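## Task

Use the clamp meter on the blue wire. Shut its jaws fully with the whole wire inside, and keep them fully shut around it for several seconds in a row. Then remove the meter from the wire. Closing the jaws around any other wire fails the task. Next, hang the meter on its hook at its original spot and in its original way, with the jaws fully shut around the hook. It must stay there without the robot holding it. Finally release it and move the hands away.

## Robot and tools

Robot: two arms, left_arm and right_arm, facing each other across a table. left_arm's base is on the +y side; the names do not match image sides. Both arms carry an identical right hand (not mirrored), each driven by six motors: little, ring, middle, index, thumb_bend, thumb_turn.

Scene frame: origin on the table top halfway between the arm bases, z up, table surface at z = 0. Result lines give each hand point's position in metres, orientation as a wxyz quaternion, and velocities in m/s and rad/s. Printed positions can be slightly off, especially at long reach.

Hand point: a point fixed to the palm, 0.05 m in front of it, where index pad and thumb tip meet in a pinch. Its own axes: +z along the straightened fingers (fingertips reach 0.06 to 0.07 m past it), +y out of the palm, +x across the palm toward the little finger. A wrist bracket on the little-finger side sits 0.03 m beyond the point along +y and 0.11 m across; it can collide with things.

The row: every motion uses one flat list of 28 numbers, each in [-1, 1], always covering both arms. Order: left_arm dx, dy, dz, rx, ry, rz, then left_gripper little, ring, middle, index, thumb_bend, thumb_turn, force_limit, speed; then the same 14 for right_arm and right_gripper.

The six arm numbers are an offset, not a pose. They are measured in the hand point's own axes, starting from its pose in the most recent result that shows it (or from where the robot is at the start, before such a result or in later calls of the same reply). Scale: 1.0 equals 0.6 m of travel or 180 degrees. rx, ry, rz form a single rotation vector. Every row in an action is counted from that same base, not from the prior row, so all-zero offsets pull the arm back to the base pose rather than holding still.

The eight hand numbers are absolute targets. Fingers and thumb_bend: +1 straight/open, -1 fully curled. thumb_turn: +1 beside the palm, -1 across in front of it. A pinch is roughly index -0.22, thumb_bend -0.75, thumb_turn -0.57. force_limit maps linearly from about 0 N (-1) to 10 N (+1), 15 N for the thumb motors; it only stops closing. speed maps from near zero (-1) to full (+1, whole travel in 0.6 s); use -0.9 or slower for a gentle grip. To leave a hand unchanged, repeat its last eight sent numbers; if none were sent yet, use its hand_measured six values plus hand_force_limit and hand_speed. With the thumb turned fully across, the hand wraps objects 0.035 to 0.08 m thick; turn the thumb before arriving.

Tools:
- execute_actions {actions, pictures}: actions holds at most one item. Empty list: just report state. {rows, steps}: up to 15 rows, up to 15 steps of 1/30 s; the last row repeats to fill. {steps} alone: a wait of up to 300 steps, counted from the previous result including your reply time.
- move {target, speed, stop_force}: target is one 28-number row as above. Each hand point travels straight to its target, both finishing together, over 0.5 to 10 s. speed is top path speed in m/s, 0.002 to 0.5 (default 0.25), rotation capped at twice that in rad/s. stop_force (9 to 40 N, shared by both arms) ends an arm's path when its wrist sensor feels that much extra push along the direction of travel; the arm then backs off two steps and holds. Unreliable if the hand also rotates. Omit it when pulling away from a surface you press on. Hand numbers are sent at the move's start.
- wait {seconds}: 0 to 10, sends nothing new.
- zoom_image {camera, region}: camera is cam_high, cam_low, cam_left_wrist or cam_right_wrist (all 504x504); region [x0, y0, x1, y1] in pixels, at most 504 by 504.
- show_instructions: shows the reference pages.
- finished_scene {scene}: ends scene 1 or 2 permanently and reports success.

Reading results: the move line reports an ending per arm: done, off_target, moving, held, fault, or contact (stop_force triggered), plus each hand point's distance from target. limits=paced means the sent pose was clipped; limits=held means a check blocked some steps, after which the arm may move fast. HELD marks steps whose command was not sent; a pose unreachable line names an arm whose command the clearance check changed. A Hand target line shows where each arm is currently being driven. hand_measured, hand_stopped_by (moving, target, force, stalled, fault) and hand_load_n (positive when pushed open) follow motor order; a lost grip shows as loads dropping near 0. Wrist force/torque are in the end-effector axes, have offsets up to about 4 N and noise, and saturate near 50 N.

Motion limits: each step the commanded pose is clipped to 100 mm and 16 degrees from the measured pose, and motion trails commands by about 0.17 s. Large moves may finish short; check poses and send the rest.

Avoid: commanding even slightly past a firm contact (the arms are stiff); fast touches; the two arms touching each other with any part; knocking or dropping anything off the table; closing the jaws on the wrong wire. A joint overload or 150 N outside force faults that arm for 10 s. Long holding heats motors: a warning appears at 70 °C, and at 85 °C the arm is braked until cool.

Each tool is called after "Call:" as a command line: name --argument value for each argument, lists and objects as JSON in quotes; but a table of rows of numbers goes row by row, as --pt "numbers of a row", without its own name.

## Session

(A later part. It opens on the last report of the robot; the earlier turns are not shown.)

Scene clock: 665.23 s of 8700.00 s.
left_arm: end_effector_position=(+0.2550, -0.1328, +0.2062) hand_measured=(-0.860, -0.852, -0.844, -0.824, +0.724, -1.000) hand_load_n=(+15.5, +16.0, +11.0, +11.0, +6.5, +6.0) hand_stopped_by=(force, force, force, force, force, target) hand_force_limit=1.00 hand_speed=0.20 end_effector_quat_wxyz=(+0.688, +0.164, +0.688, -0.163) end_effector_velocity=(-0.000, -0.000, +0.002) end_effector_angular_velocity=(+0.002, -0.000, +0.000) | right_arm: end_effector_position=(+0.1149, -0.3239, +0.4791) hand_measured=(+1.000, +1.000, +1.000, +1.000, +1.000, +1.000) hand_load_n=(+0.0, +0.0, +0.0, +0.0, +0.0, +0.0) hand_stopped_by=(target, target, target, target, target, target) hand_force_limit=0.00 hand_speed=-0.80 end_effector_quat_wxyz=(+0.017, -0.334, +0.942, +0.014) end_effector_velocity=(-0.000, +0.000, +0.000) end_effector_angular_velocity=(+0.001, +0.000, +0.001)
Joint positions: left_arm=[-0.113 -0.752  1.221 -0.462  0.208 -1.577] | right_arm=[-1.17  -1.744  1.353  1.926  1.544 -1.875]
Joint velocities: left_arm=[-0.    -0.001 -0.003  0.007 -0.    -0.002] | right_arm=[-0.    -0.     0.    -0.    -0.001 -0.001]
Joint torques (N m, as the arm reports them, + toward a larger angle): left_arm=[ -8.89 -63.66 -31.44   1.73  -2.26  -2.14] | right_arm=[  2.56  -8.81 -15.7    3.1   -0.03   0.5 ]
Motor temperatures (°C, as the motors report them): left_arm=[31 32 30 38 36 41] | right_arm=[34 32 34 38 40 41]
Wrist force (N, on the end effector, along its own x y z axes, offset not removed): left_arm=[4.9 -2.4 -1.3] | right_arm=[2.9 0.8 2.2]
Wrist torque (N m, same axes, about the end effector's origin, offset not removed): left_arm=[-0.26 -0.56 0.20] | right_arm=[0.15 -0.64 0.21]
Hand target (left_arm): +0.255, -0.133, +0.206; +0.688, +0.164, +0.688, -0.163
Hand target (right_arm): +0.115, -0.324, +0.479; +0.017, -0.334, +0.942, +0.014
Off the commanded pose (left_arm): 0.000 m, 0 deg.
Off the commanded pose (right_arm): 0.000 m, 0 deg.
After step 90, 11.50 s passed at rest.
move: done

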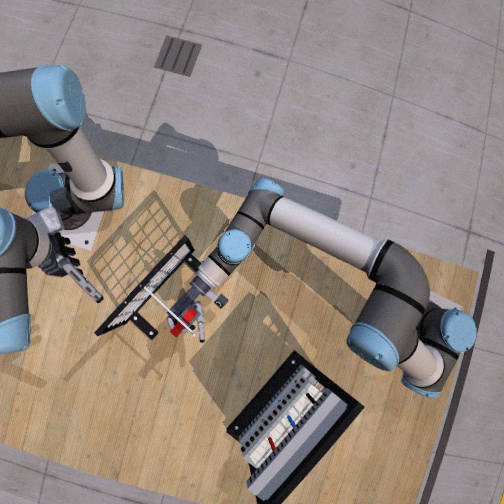

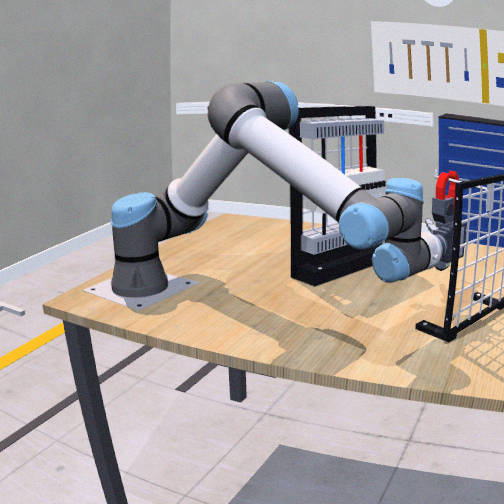

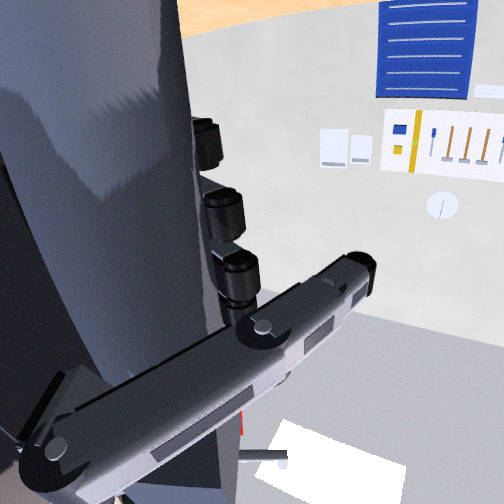

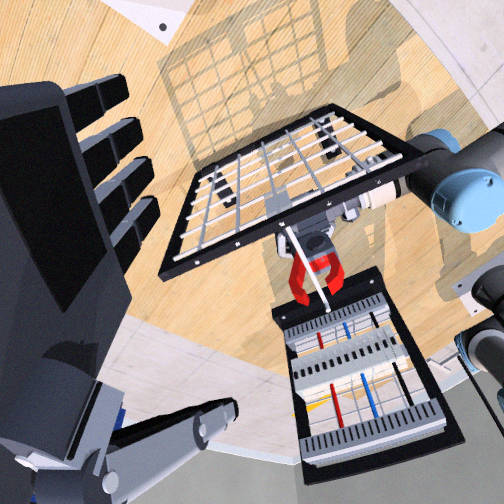

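Call:
move --target '[-0.009,0,0,0,0,0,-1,-1,-0.95,-0.95,-0.6,-1,1,0.2,0,0,0,0,0,0,1,1,1,1,1,1,0,-0.8]' --speed 0.02 --stop_force 9

Call:
move --target '[0,0,0.021,0,0,0,-1,-1,-0.95,-0.95,-0.6,-1,1,0.2,0,0,0,0,0,0,1,1,1,1,1,1,0,-0.8]' --speed 0.015 --stop_force 9

Call:
zoom_image --camera "cam_right_wrist" --region '[270, 230, 370, 330]'

Call:
zoom_image --camera "cam_low" --region '[410, 160, 490, 240]'

Scene clock: 692.27 s of 8700.00 s.
left_arm: end_effector_position=(+0.2550, -0.1328, +0.2114) hand_measured=(-0.860, -0.852, -0.844, -0.824, +0.724, -1.000) hand_load_n=(+15.5, +16.0, +11.0, +11.0, +6.5, +6.0) hand_stopped_by=(force, force, force, force, force, target) hand_force_limit=1.00 hand_speed=0.20 end_effector_quat_wxyz=(+0.688, +0.164, +0.688, -0.163) end_effector_velocity=(-0.000, -0.001, +0.002) end_effector_angular_velocity=(-0.000, -0.000, +0.000) | right_arm: end_effector_position=(+0.1149, -0.3239, +0.4791) hand_measured=(+1.000, +1.000, +1.000, +1.000, +1.000, +1.000) hand_load_n=(+0.0, +0.0, +0.0, +0.0, +0.0, +0.0) hand_stopped_by=(target, target, target, target, target, target) hand_force_limit=0.00 hand_speed=-0.80 end_effector_quat_wxyz=(+0.017, -0.334, +0.942, +0.014) end_effector_velocity=(-0.000, -0.000, +0.000) end_effector_angular_velocity=(+0.000, -0.002, +0.001)
Joint positions: left_arm=[-0.113 -0.758  1.217 -0.452  0.208 -1.577] | right_arm=[-1.17  -1.744  1.353  1.926  1.544 -1.875]
Joint velocities: left_arm=[-0.    -0.001 -0.004  0.005 -0.     0.   ] | right_arm=[-0.    -0.001 -0.001 -0.     0.001 -0.001]
Joint torques (N m, as the arm reports them, + toward a larger angle): left_arm=[ -5.19 -62.72 -31.22   1.61  -0.4    0.89] | right_arm=[  2.55  -8.4  -16.03   2.96  -0.33   0.58]
Motor temperatures (°C, as the motors report them): left_arm=[31 32 30 38 36 41] | right_arm=[34 32 34 38 40 41]
Wrist force (N, on the end effector, along its own x y z axes, offset not removed): left_arm=[4.3 -1.5 -2.0] | right_arm=[2.7 0.5 -0.7]
Wrist torque (N m, same axes, about the end effector's origin, offset not removed): left_arm=[0.06 -0.31 0.22] | right_arm=[0.22 -0.39 0.08]
Hand target (left_arm): +0.255, -0.133, +0.212; +0.688, +0.164, +0.688, -0.163
Hand target (right_arm): +0.115, -0.324, +0.479; +0.017, -0.334, +0.942, +0.014
Off the commanded pose (left_arm): 0.000 m, 0 deg.
Off the commanded pose (right_arm): 0.000 m, 0 deg.
After step 90, 23.33 s passed at rest.
move: done

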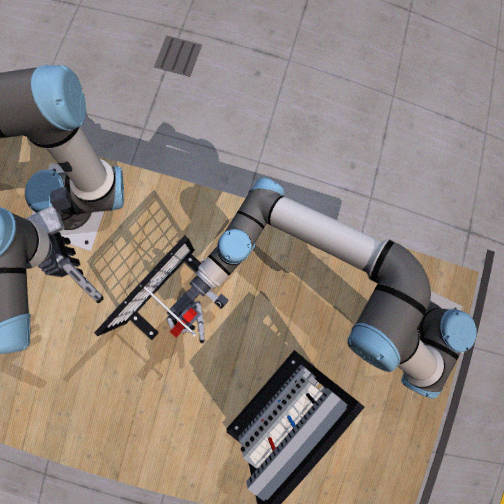

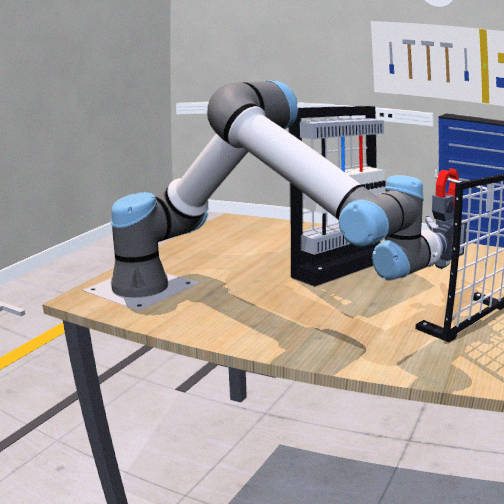

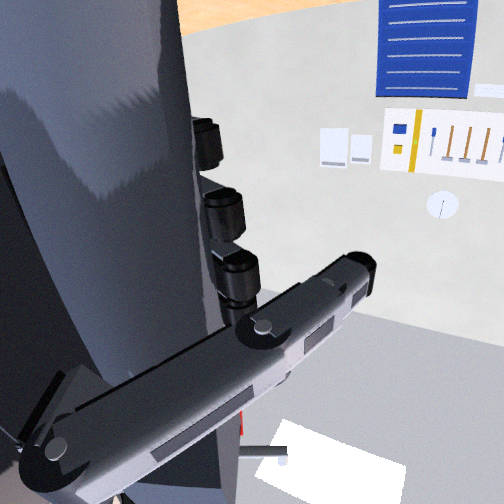

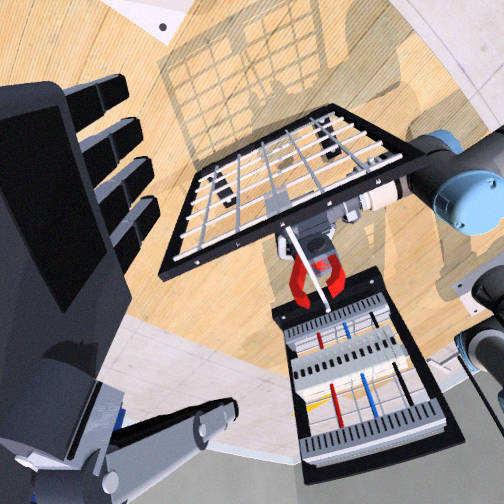

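Scene clock: 693.37 s of 8700.00 s.
left_arm: end_effector_position=(+0.2660, -0.1383, +0.2113) hand_measured=(-0.860, -0.852, -0.844, -0.824, +0.724, -1.000) hand_load_n=(+15.5, +16.0, +11.0, +11.0, +6.5, +6.0) hand_stopped_by=(force, force, force, force, force, target) hand_force_limit=1.00 hand_speed=0.20 end_effector_quat_wxyz=(+0.688, +0.164, +0.688, -0.163) end_effector_velocity=(+0.002, -0.001, +0.000) end_effector_angular_velocity=(-0.000, +0.000, -0.000) | right_arm: end_effector_position=(+0.1149, -0.3239, +0.4791) hand_measured=(+1.000, +1.000, +1.000, +1.000, +1.000, +1.000) hand_load_n=(+0.0, +0.0, +0.0, +0.0, +0.0, +0.0) hand_stopped_by=(target, target, target, target, target, target) hand_force_limit=0.00 hand_speed=-0.80 end_effector_quat_wxyz=(+0.017, -0.334, +0.942, +0.014) end_effector_velocity=(+0.000, +0.000, -0.000) end_effector_angular_velocity=(-0.000, +0.001, -0.000)
Joint positions: left_arm=[-0.095 -0.746  1.196 -0.443  0.226 -1.576] | right_arm=[-1.17  -1.744  1.353  1.926  1.544 -1.875]
Joint velocities: left_arm=[ 0.003  0.001 -0.004  0.003  0.003 -0.001] | right_arm=[-0.     0.001  0.     0.    -0.     0.   ]
Joint torques (N m, as the arm reports them, + toward a larger angle): left_arm=[  9.67 -41.87 -32.16   1.43   2.47  -0.04] | right_arm=[  3.6   -8.28 -15.45   2.94  -0.2    0.65]
Motor temperatures (°C, as the motors report them): left_arm=[31 32 30 38 36 41] | right_arm=[34 32 34 38 40 41]
Wrist force (N, on the end effector, along its own x y z axes, offset not removed): left_arm=[2.9 -3.8 -0.9] | right_arm=[2.8 -1.4 2.7]
Wrist torque (N m, same axes, about the end effector's origin, offset not removed): left_arm=[-0.41 -0.33 0.00] | right_arm=[-0.17 -0.60 0.06]
Hand target (left_arm): +0.266, -0.138, +0.211; +0.688, +0.164, +0.688, -0.163
Hand target (right_arm): +0.115, -0.324, +0.479; +0.017, -0.334, +0.942, +0.014
Off the commanded pose (left_arm): 0.000 m, 0 deg.
Off the commanded pose (right_arm): 0.000 m, 0 deg.
move: done

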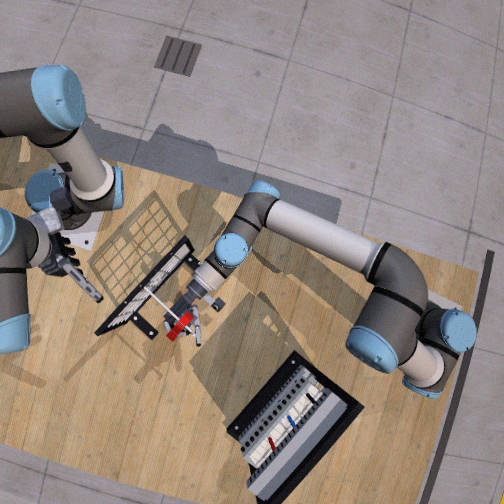

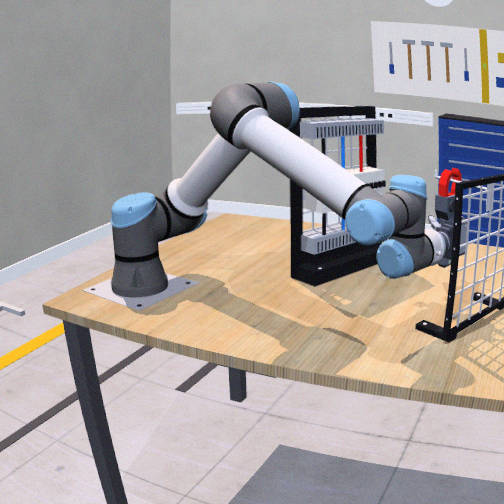

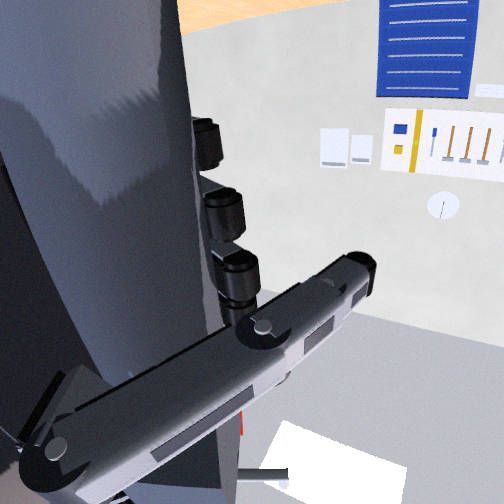

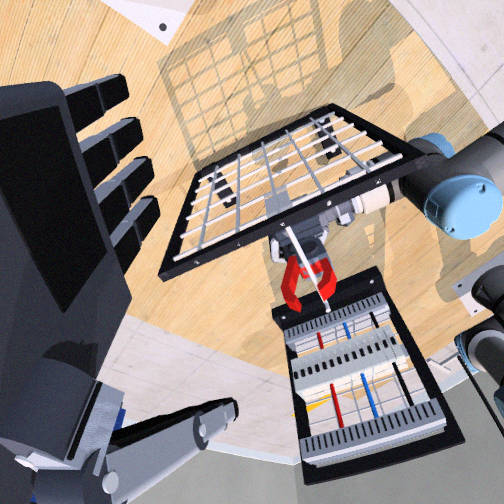

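Region (270, 230, 370, 330) of cam_right_wrist's 504x504 image, scaled by 5.040, with more detail than that image has.

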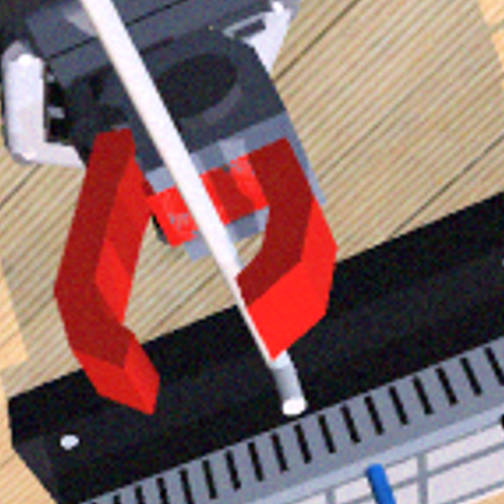

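Region (410, 160, 490, 240) of cam_low's 504x504 image, scaled by 6.300, with more detail than that image has.

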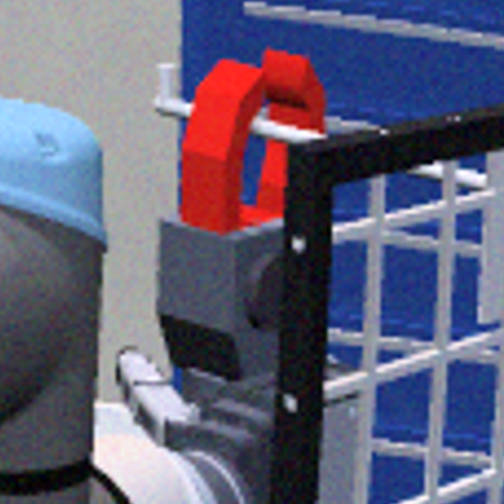

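The hook is now under the fixed jaw's tip. Releasing the lever.

Call:
move --target '[0,0,0,0,0,0,-1,-1,0.3,0.3,-0.6,-1,0.4,-0.3,0,0,0,0,0,0,1,1,1,1,1,1,0,-0.8]' --speed 0.02

Call:
zoom_image --camera "cam_right_wrist" --region '[270, 230, 370, 330]'

Call:
zoom_image --camera "cam_low" --region '[410, 160, 490, 240]'

Call:
zoom_image --camera "cam_high" --region '[150, 290, 220, 360]'

Scene clock: 702.03 s of 8700.00 s.
left_arm: end_effector_position=(+0.2660, -0.1383, +0.2113) hand_measured=(-0.860, -0.852, +0.300, +0.300, +0.724, -1.000) hand_load_n=(+15.5, +16.0, +0.0, +0.0, +6.5, +5.5) hand_stopped_by=(force, force, target, target, force, target) hand_force_limit=0.40 hand_speed=-0.30 end_effector_quat_wxyz=(+0.688, +0.164, +0.688, -0.163) end_effector_velocity=(-0.000, -0.000, -0.001) end_effector_angular_velocity=(+0.003, -0.001, -0.000) | right_arm: end_effector_position=(+0.1149, -0.3239, +0.4791) hand_measured=(+1.000, +1.000, +1.000, +1.000, +1.000, +1.000) hand_load_n=(+0.0, +0.0, +0.0, +0.0, +0.0, +0.0) hand_stopped_by=(target, target, target, target, target, target) hand_force_limit=0.00 hand_speed=-0.80 end_effector_quat_wxyz=(+0.017, -0.334, +0.942, +0.014) end_effector_velocity=(-0.001, +0.001, +0.000) end_effector_angular_velocity=(+0.003, +0.000, +0.000)
Joint positions: left_arm=[-0.095 -0.746  1.196 -0.443  0.226 -1.576] | right_arm=[-1.17  -1.744  1.353  1.926  1.544 -1.875]
Joint velocities: left_arm=[-0.     0.001  0.    -0.    -0.     0.002] | right_arm=[ 0.    -0.001  0.    -0.    -0.003  0.   ]
Joint torques (N m, as the arm reports them, + toward a larger angle): left_arm=[ -8.5  -63.17  -8.49  -1.8   -2.05   2.01] | right_arm=[  2.64  -7.61 -14.42   3.    -0.29   0.67]
Motor temperatures (°C, as the motors report them): left_arm=[31 32 30 38 36 41] | right_arm=[34 32 34 38 40 41]
Wrist force (N, on the end effector, along its own x y z axes, offset not removed): left_arm=[5.8 -1.0 -1.0] | right_arm=[1.9 1.8 1.0]
Wrist torque (N m, same axes, about the end effector's origin, offset not removed): left_arm=[-0.02 -0.62 0.22] | right_arm=[0.28 -0.53 0.12]
Hand target (left_arm): +0.266, -0.138, +0.211; +0.688, +0.164, +0.688, -0.163
Hand target (right_arm): +0.115, -0.324, +0.479; +0.017, -0.334, +0.942, +0.014
Off the commanded pose (left_arm): 0.000 m, 0 deg.
Off the commanded pose (right_arm): 0.000 m, 0 deg.
After step 90, 4.40 s passed at rest.
move: done

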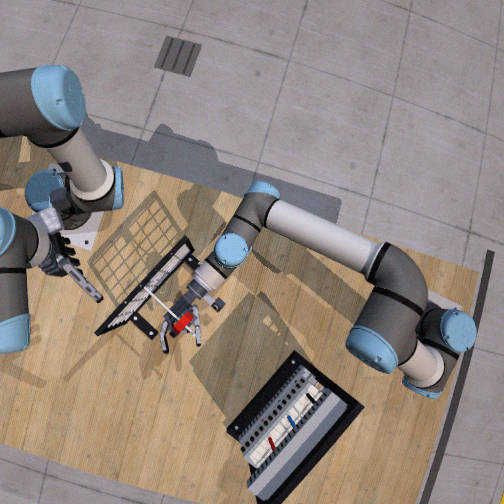

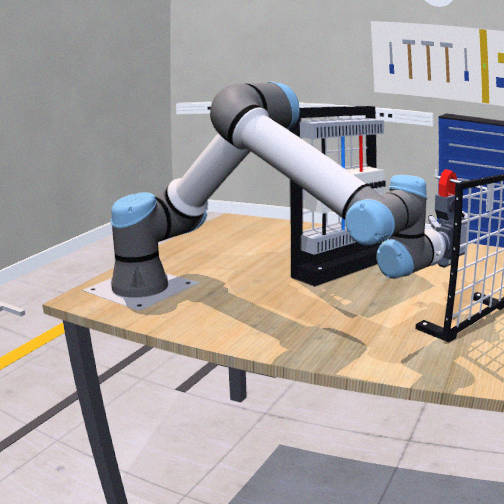

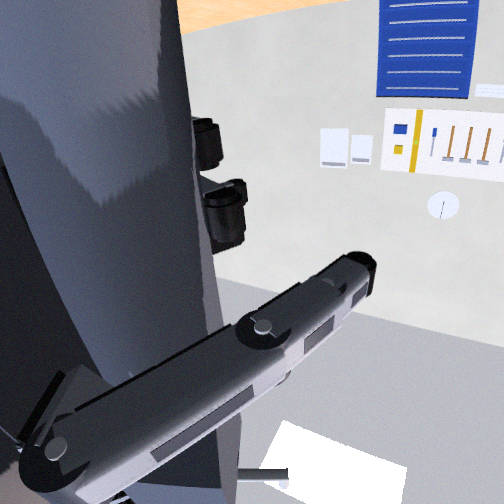

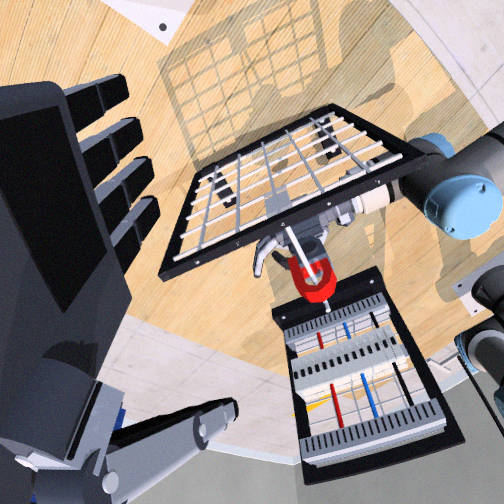

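Region (270, 230, 370, 330) of cam_right_wrist's 504x504 image, scaled by 5.040, with more detail than that image has.

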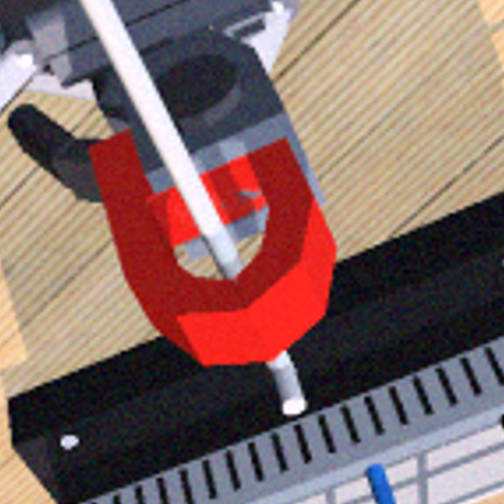

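Region (410, 160, 490, 240) of cam_low's 504x504 image, scaled by 6.300, with more detail than that image has.

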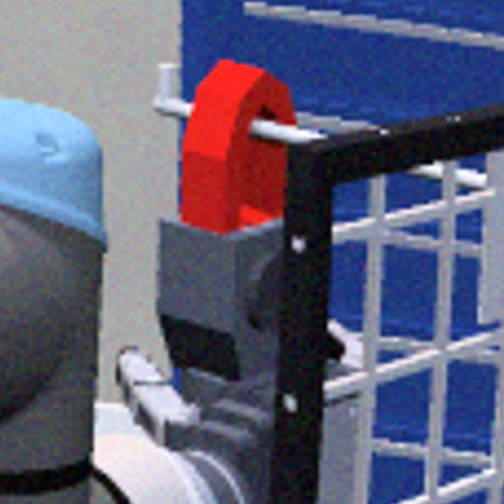

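Region (150, 290, 220, 360) of cam_high's 504x504 image, scaled by 7.200, with more detail than that image has.

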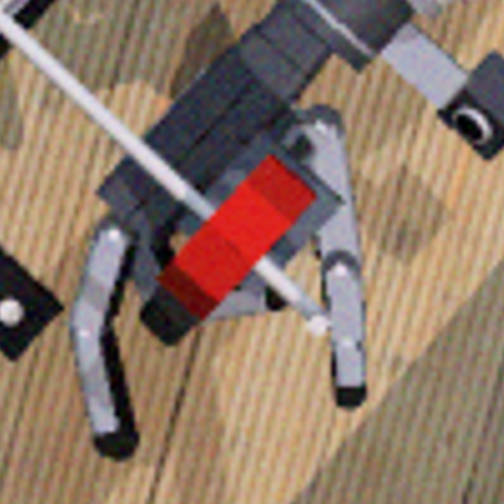

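Call:
move --target '[0.0075,0,0,0,0,0,-1,-1,0.3,0.3,-0.6,-1,0.4,-0.3,0,0,0,0,0,0,1,1,1,1,1,1,0,-0.8]' --speed 0.006 --stop_force 9

Call:
zoom_image --camera "cam_low" --region '[410, 160, 490, 240]'

Call:
zoom_image --camera "cam_right_wrist" --region '[270, 230, 370, 330]'

Scene clock: 711.80 s of 8700.00 s.
left_arm: end_effector_position=(+0.2660, -0.1383, +0.2070) hand_measured=(-0.860, -0.852, +0.300, +0.300, +0.724, -1.000) hand_load_n=(+15.5, +16.0, +0.0, +0.0, +6.5, +5.5) hand_stopped_by=(force, force, target, target, force, target) hand_force_limit=0.40 hand_speed=-0.30 end_effector_quat_wxyz=(+0.688, +0.164, +0.688, -0.163) end_effector_velocity=(+0.000, +0.000, -0.001) end_effector_angular_velocity=(-0.003, +0.001, +0.000) | right_arm: end_effector_position=(+0.1149, -0.3239, +0.4791) hand_measured=(+1.000, +1.000, +1.000, +1.000, +1.000, +1.000) hand_load_n=(+0.0, +0.0, +0.0, +0.0, +0.0, +0.0) hand_stopped_by=(target, target, target, target, target, target) hand_force_limit=0.00 hand_speed=-0.80 end_effector_quat_wxyz=(+0.017, -0.334, +0.942, +0.014) end_effector_velocity=(-0.000, +0.000, -0.000) end_effector_angular_velocity=(+0.000, +0.002, -0.000)
Joint positions: left_arm=[-0.095 -0.741  1.199 -0.451  0.226 -1.576] | right_arm=[-1.17  -1.744  1.353  1.926  1.544 -1.875]
Joint velocities: left_arm=[-0.     0.001  0.001 -0.004 -0.    -0.002] | right_arm=[-0.     0.     0.001 -0.    -0.001  0.   ]
Joint torques (N m, as the arm reports them, + toward a larger angle): left_arm=[ -8.49 -40.65  -9.57  -1.84  -2.35  -1.14] | right_arm=[  2.41  -8.92 -15.43   3.1   -0.09   0.35]
Motor temperatures (°C, as the motors report them): left_arm=[31 32 30 38 36 41] | right_arm=[34 32 34 38 40 41]
Wrist force (N, on the end effector, along its own x y z axes, offset not removed): left_arm=[3.5 -4.7 -0.3] | right_arm=[3.2 2.0 0.2]
Wrist torque (N m, same axes, about the end effector's origin, offset not removed): left_arm=[-0.51 -0.38 0.01] | right_arm=[0.40 -0.53 0.36]
Hand target (left_arm): +0.266, -0.138, +0.207; +0.688, +0.164, +0.688, -0.163
Hand target (right_arm): +0.115, -0.324, +0.479; +0.017, -0.334, +0.942, +0.014
Off the commanded pose (left_arm): 0.000 m, 0 deg.
Off the commanded pose (right_arm): 0.000 m, 0 deg.
After step 90, 5.80 s passed at rest.
move: done

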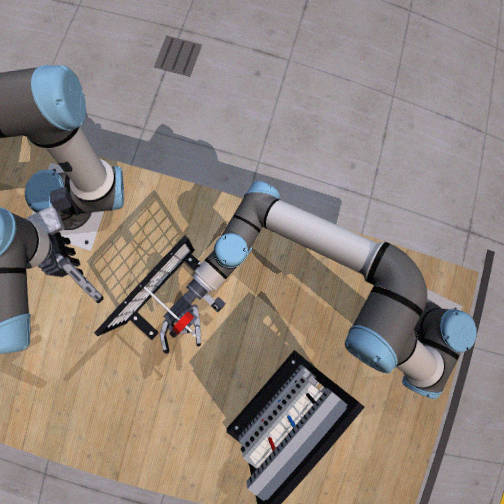

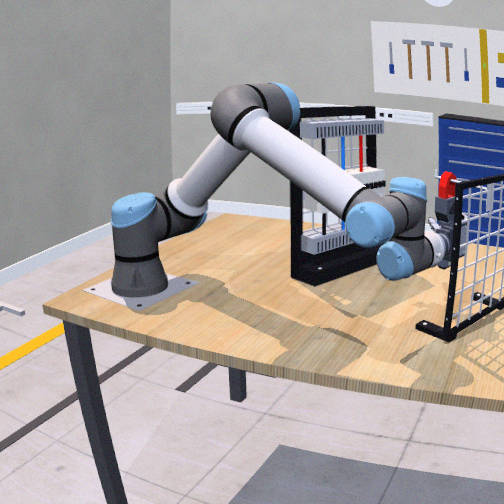

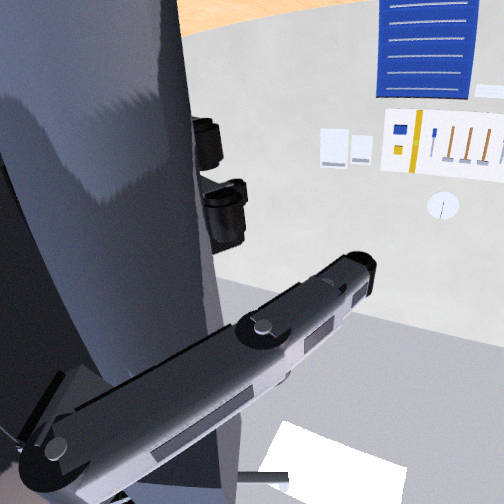

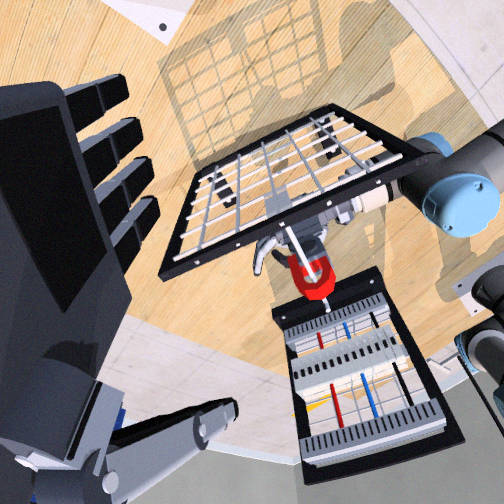

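Region (410, 160, 490, 240) of cam_low's 504x504 image, scaled by 6.300, with more detail than that image has.

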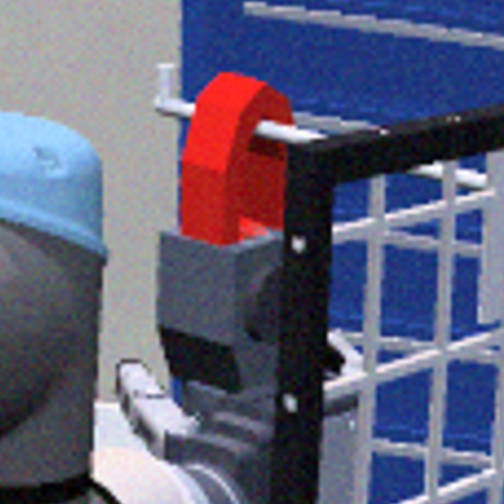

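Region (270, 230, 370, 330) of cam_right_wrist's 504x504 image, scaled by 5.040, with more detail than that image has.

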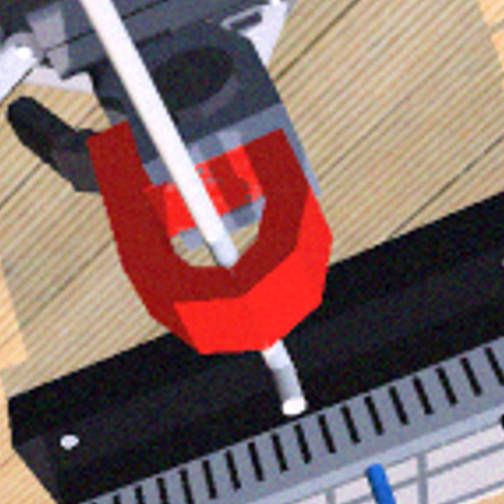

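Call:
move --target '[0.0025,0,0,0,0,0,-1,-1,0.3,0.3,-0.6,-1,0.4,-0.3,0,0,0,0,0,0,1,1,1,1,1,1,0,-0.8]' --speed 0.004 --stop_force 9

Call:
move --target '[0,0,0,0,0,0,-0.3,-0.3,0.3,0.3,1,-1,0.4,-0.7,0,0,0,0,0,0,1,1,1,1,1,1,0,-0.8]' --speed 0.01

Call:
zoom_image --camera "cam_low" --region '[400, 160, 500, 260]'

Call:
zoom_image --camera "cam_high" --region '[145, 285, 225, 365]'

Scene clock: 723.83 s of 8700.00 s.
left_arm: end_effector_position=(+0.2660, -0.1383, +0.2056) hand_measured=(-0.860, -0.852, +0.300, +0.300, +0.724, -1.000) hand_load_n=(+15.5, +16.0, +0.0, +0.0, +6.5, +5.5) hand_stopped_by=(force, force, target, target, force, target) hand_force_limit=0.40 hand_speed=-0.30 end_effector_quat_wxyz=(+0.688, +0.164, +0.688, -0.163) end_effector_velocity=(+0.000, +0.000, -0.001) end_effector_angular_velocity=(+0.000, -0.000, +0.000) | right_arm: end_effector_position=(+0.1149, -0.3239, +0.4791) hand_measured=(+1.000, +1.000, +1.000, +1.000, +1.000, +1.000) hand_load_n=(+0.0, +0.0, +0.0, +0.0, +0.0, +0.0) hand_stopped_by=(target, target, target, target, target, target) hand_force_limit=0.00 hand_speed=-0.80 end_effector_quat_wxyz=(+0.017, -0.334, +0.942, +0.014) end_effector_velocity=(-0.000, -0.000, +0.000) end_effector_angular_velocity=(+0.000, -0.001, -0.000)
Joint positions: left_arm=[-0.095 -0.74   1.2   -0.454  0.226 -1.576] | right_arm=[-1.17  -1.744  1.353  1.926  1.544 -1.875]
Joint velocities: left_arm=[ 0.     0.001  0.001 -0.001  0.    -0.   ] | right_arm=[-0.    -0.002  0.    -0.     0.     0.   ]
Joint torques (N m, as the arm reports them, + toward a larger angle): left_arm=[ -8.39 -43.35  -9.04  -2.    -1.45  -2.26] | right_arm=[  1.58  -8.17 -15.11   3.03  -0.19   0.7 ]
Motor temperatures (°C, as the motors report them): left_arm=[31 32 30 38 36 41] | right_arm=[34 32 34 38 40 41]
Wrist force (N, on the end effector, along its own x y z axes, offset not removed): left_arm=[2.3 -3.1 -1.1] | right_arm=[1.5 2.6 3.4]
Wrist torque (N m, same axes, about the end effector's origin, offset not removed): left_arm=[-0.49 -0.09 -0.09] | right_arm=[0.27 -0.43 0.21]
Hand target (left_arm): +0.266, -0.138, +0.205; +0.688, +0.164, +0.688, -0.163
Hand target (right_arm): +0.115, -0.324, +0.479; +0.017, -0.334, +0.942, +0.014
Off the commanded pose (left_arm): 0.000 m, 0 deg.
Off the commanded pose (right_arm): 0.000 m, 0 deg.
After step 90, 8.33 s passed at rest.
move: done

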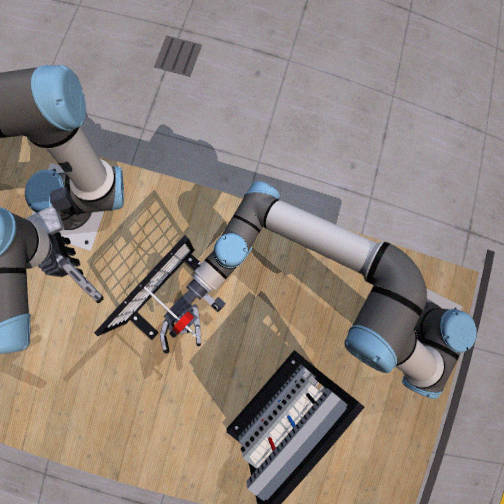

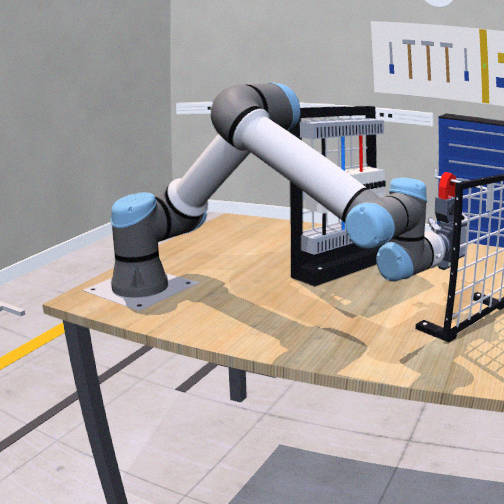

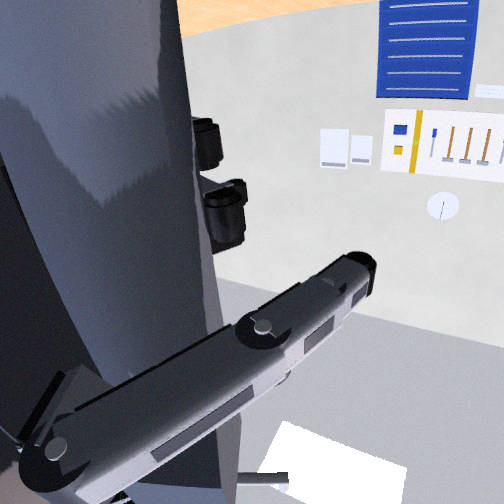

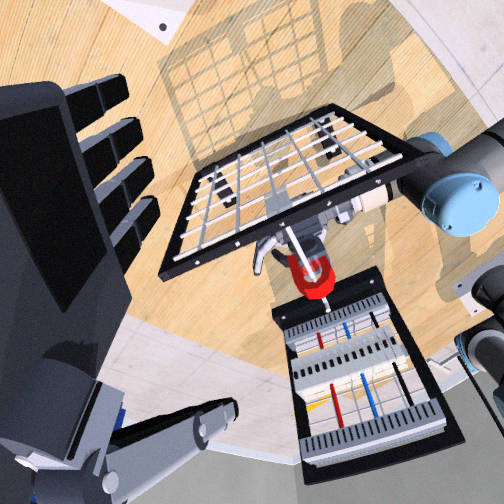

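Scene clock: 725.23 s of 8700.00 s.
left_arm: end_effector_position=(+0.2660, -0.1383, +0.2055) hand_measured=(-0.300, -0.300, +0.300, +0.300, +1.000, -1.000) hand_load_n=(+0.0, +0.0, +0.0, +0.0, +0.0, +0.0) hand_stopped_by=(target, target, target, target, target, target) hand_force_limit=0.40 hand_speed=-0.70 end_effector_quat_wxyz=(+0.688, +0.164, +0.688, -0.163) end_effector_velocity=(+0.000, +0.000, +0.000) end_effector_angular_velocity=(-0.001, +0.001, +0.000) | right_arm: end_effector_position=(+0.1149, -0.3239, +0.4791) hand_measured=(+1.000, +1.000, +1.000, +1.000, +1.000, +1.000) hand_load_n=(+0.0, +0.0, +0.0, +0.0, +0.0, +0.0) hand_stopped_by=(target, target, target, target, target, target) hand_force_limit=0.00 hand_speed=-0.80 end_effector_quat_wxyz=(+0.017, -0.334, +0.942, +0.014) end_effector_velocity=(+0.000, -0.000, -0.000) end_effector_angular_velocity=(-0.001, -0.001, +0.001)
Joint positions: left_arm=[-0.095 -0.74   1.2   -0.454  0.226 -1.576] | right_arm=[-1.17  -1.744  1.353  1.926  1.544 -1.875]
Joint velocities: left_arm=[ 0.    -0.    -0.     0.     0.    -0.001] | right_arm=[-0.    -0.     0.    -0.     0.001 -0.001]
Joint torques (N m, as the arm reports them, + toward a larger angle): left_arm=[ -5.64 -49.41 -15.65   1.5   -1.49  -2.01] | right_arm=[  1.93  -8.39 -15.65   3.07  -0.04   0.51]
Motor temperatures (°C, as the motors report them): left_arm=[31 32 30 38 36 41] | right_arm=[34 32 34 38 40 41]
Wrist force (N, on the end effector, along its own x y z axes, offset not removed): left_arm=[0.4 -3.2 -1.8] | right_arm=[0.6 0.3 1.8]
Wrist torque (N m, same axes, about the end effector's origin, offset not removed): left_arm=[-0.31 -0.01 -0.12] | right_arm=[0.01 -0.16 0.22]
Hand target (left_arm): +0.266, -0.138, +0.206; +0.688, +0.164, +0.688, -0.163
Hand target (right_arm): +0.115, -0.324, +0.479; +0.017, -0.334, +0.942, +0.014
Off the commanded pose (left_arm): 0.000 m, 0 deg.
Off the commanded pose (right_arm): 0.000 m, 0 deg.
move: done

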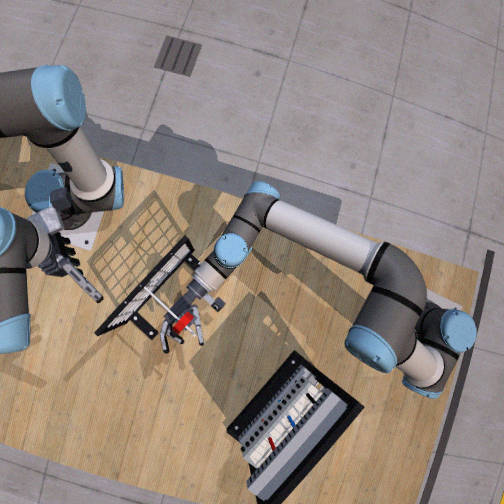

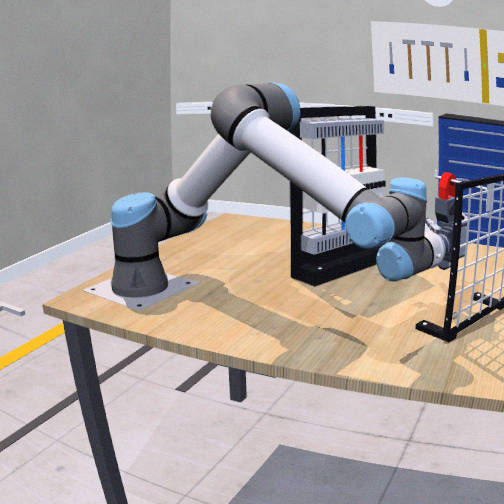

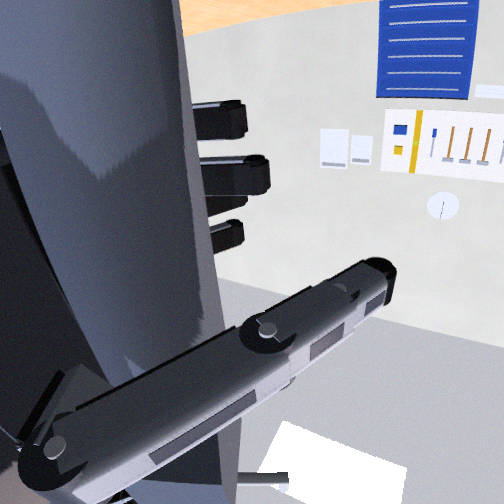

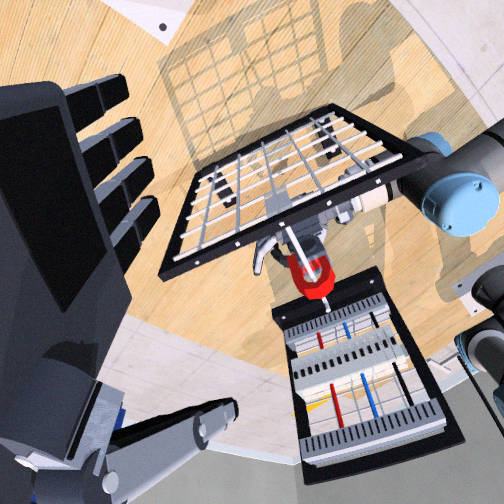

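Region (400, 160, 500, 260) of cam_low's 504x504 image, scaled by 5.040, with more detail than that image has.

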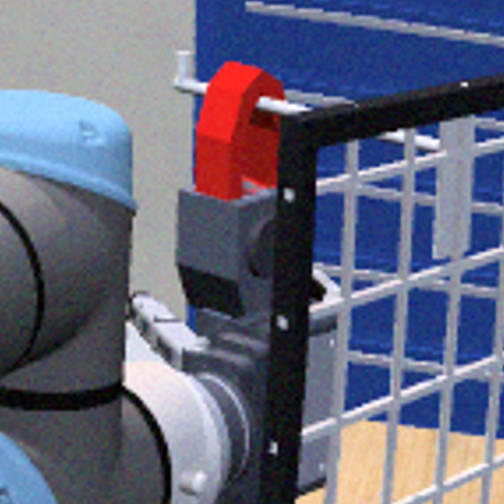

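Region (145, 285, 225, 365) of cam_high's 504x504 image, scaled by 6.300, with more detail than that image has.

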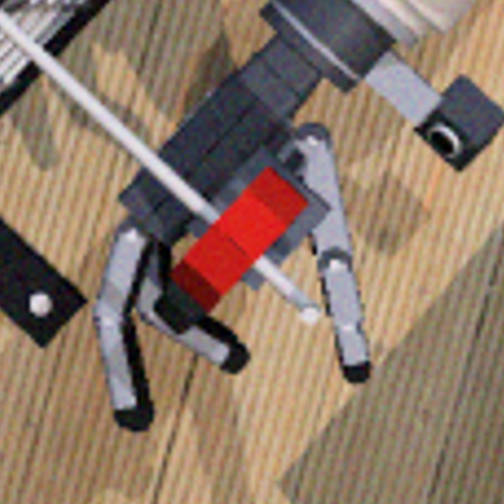

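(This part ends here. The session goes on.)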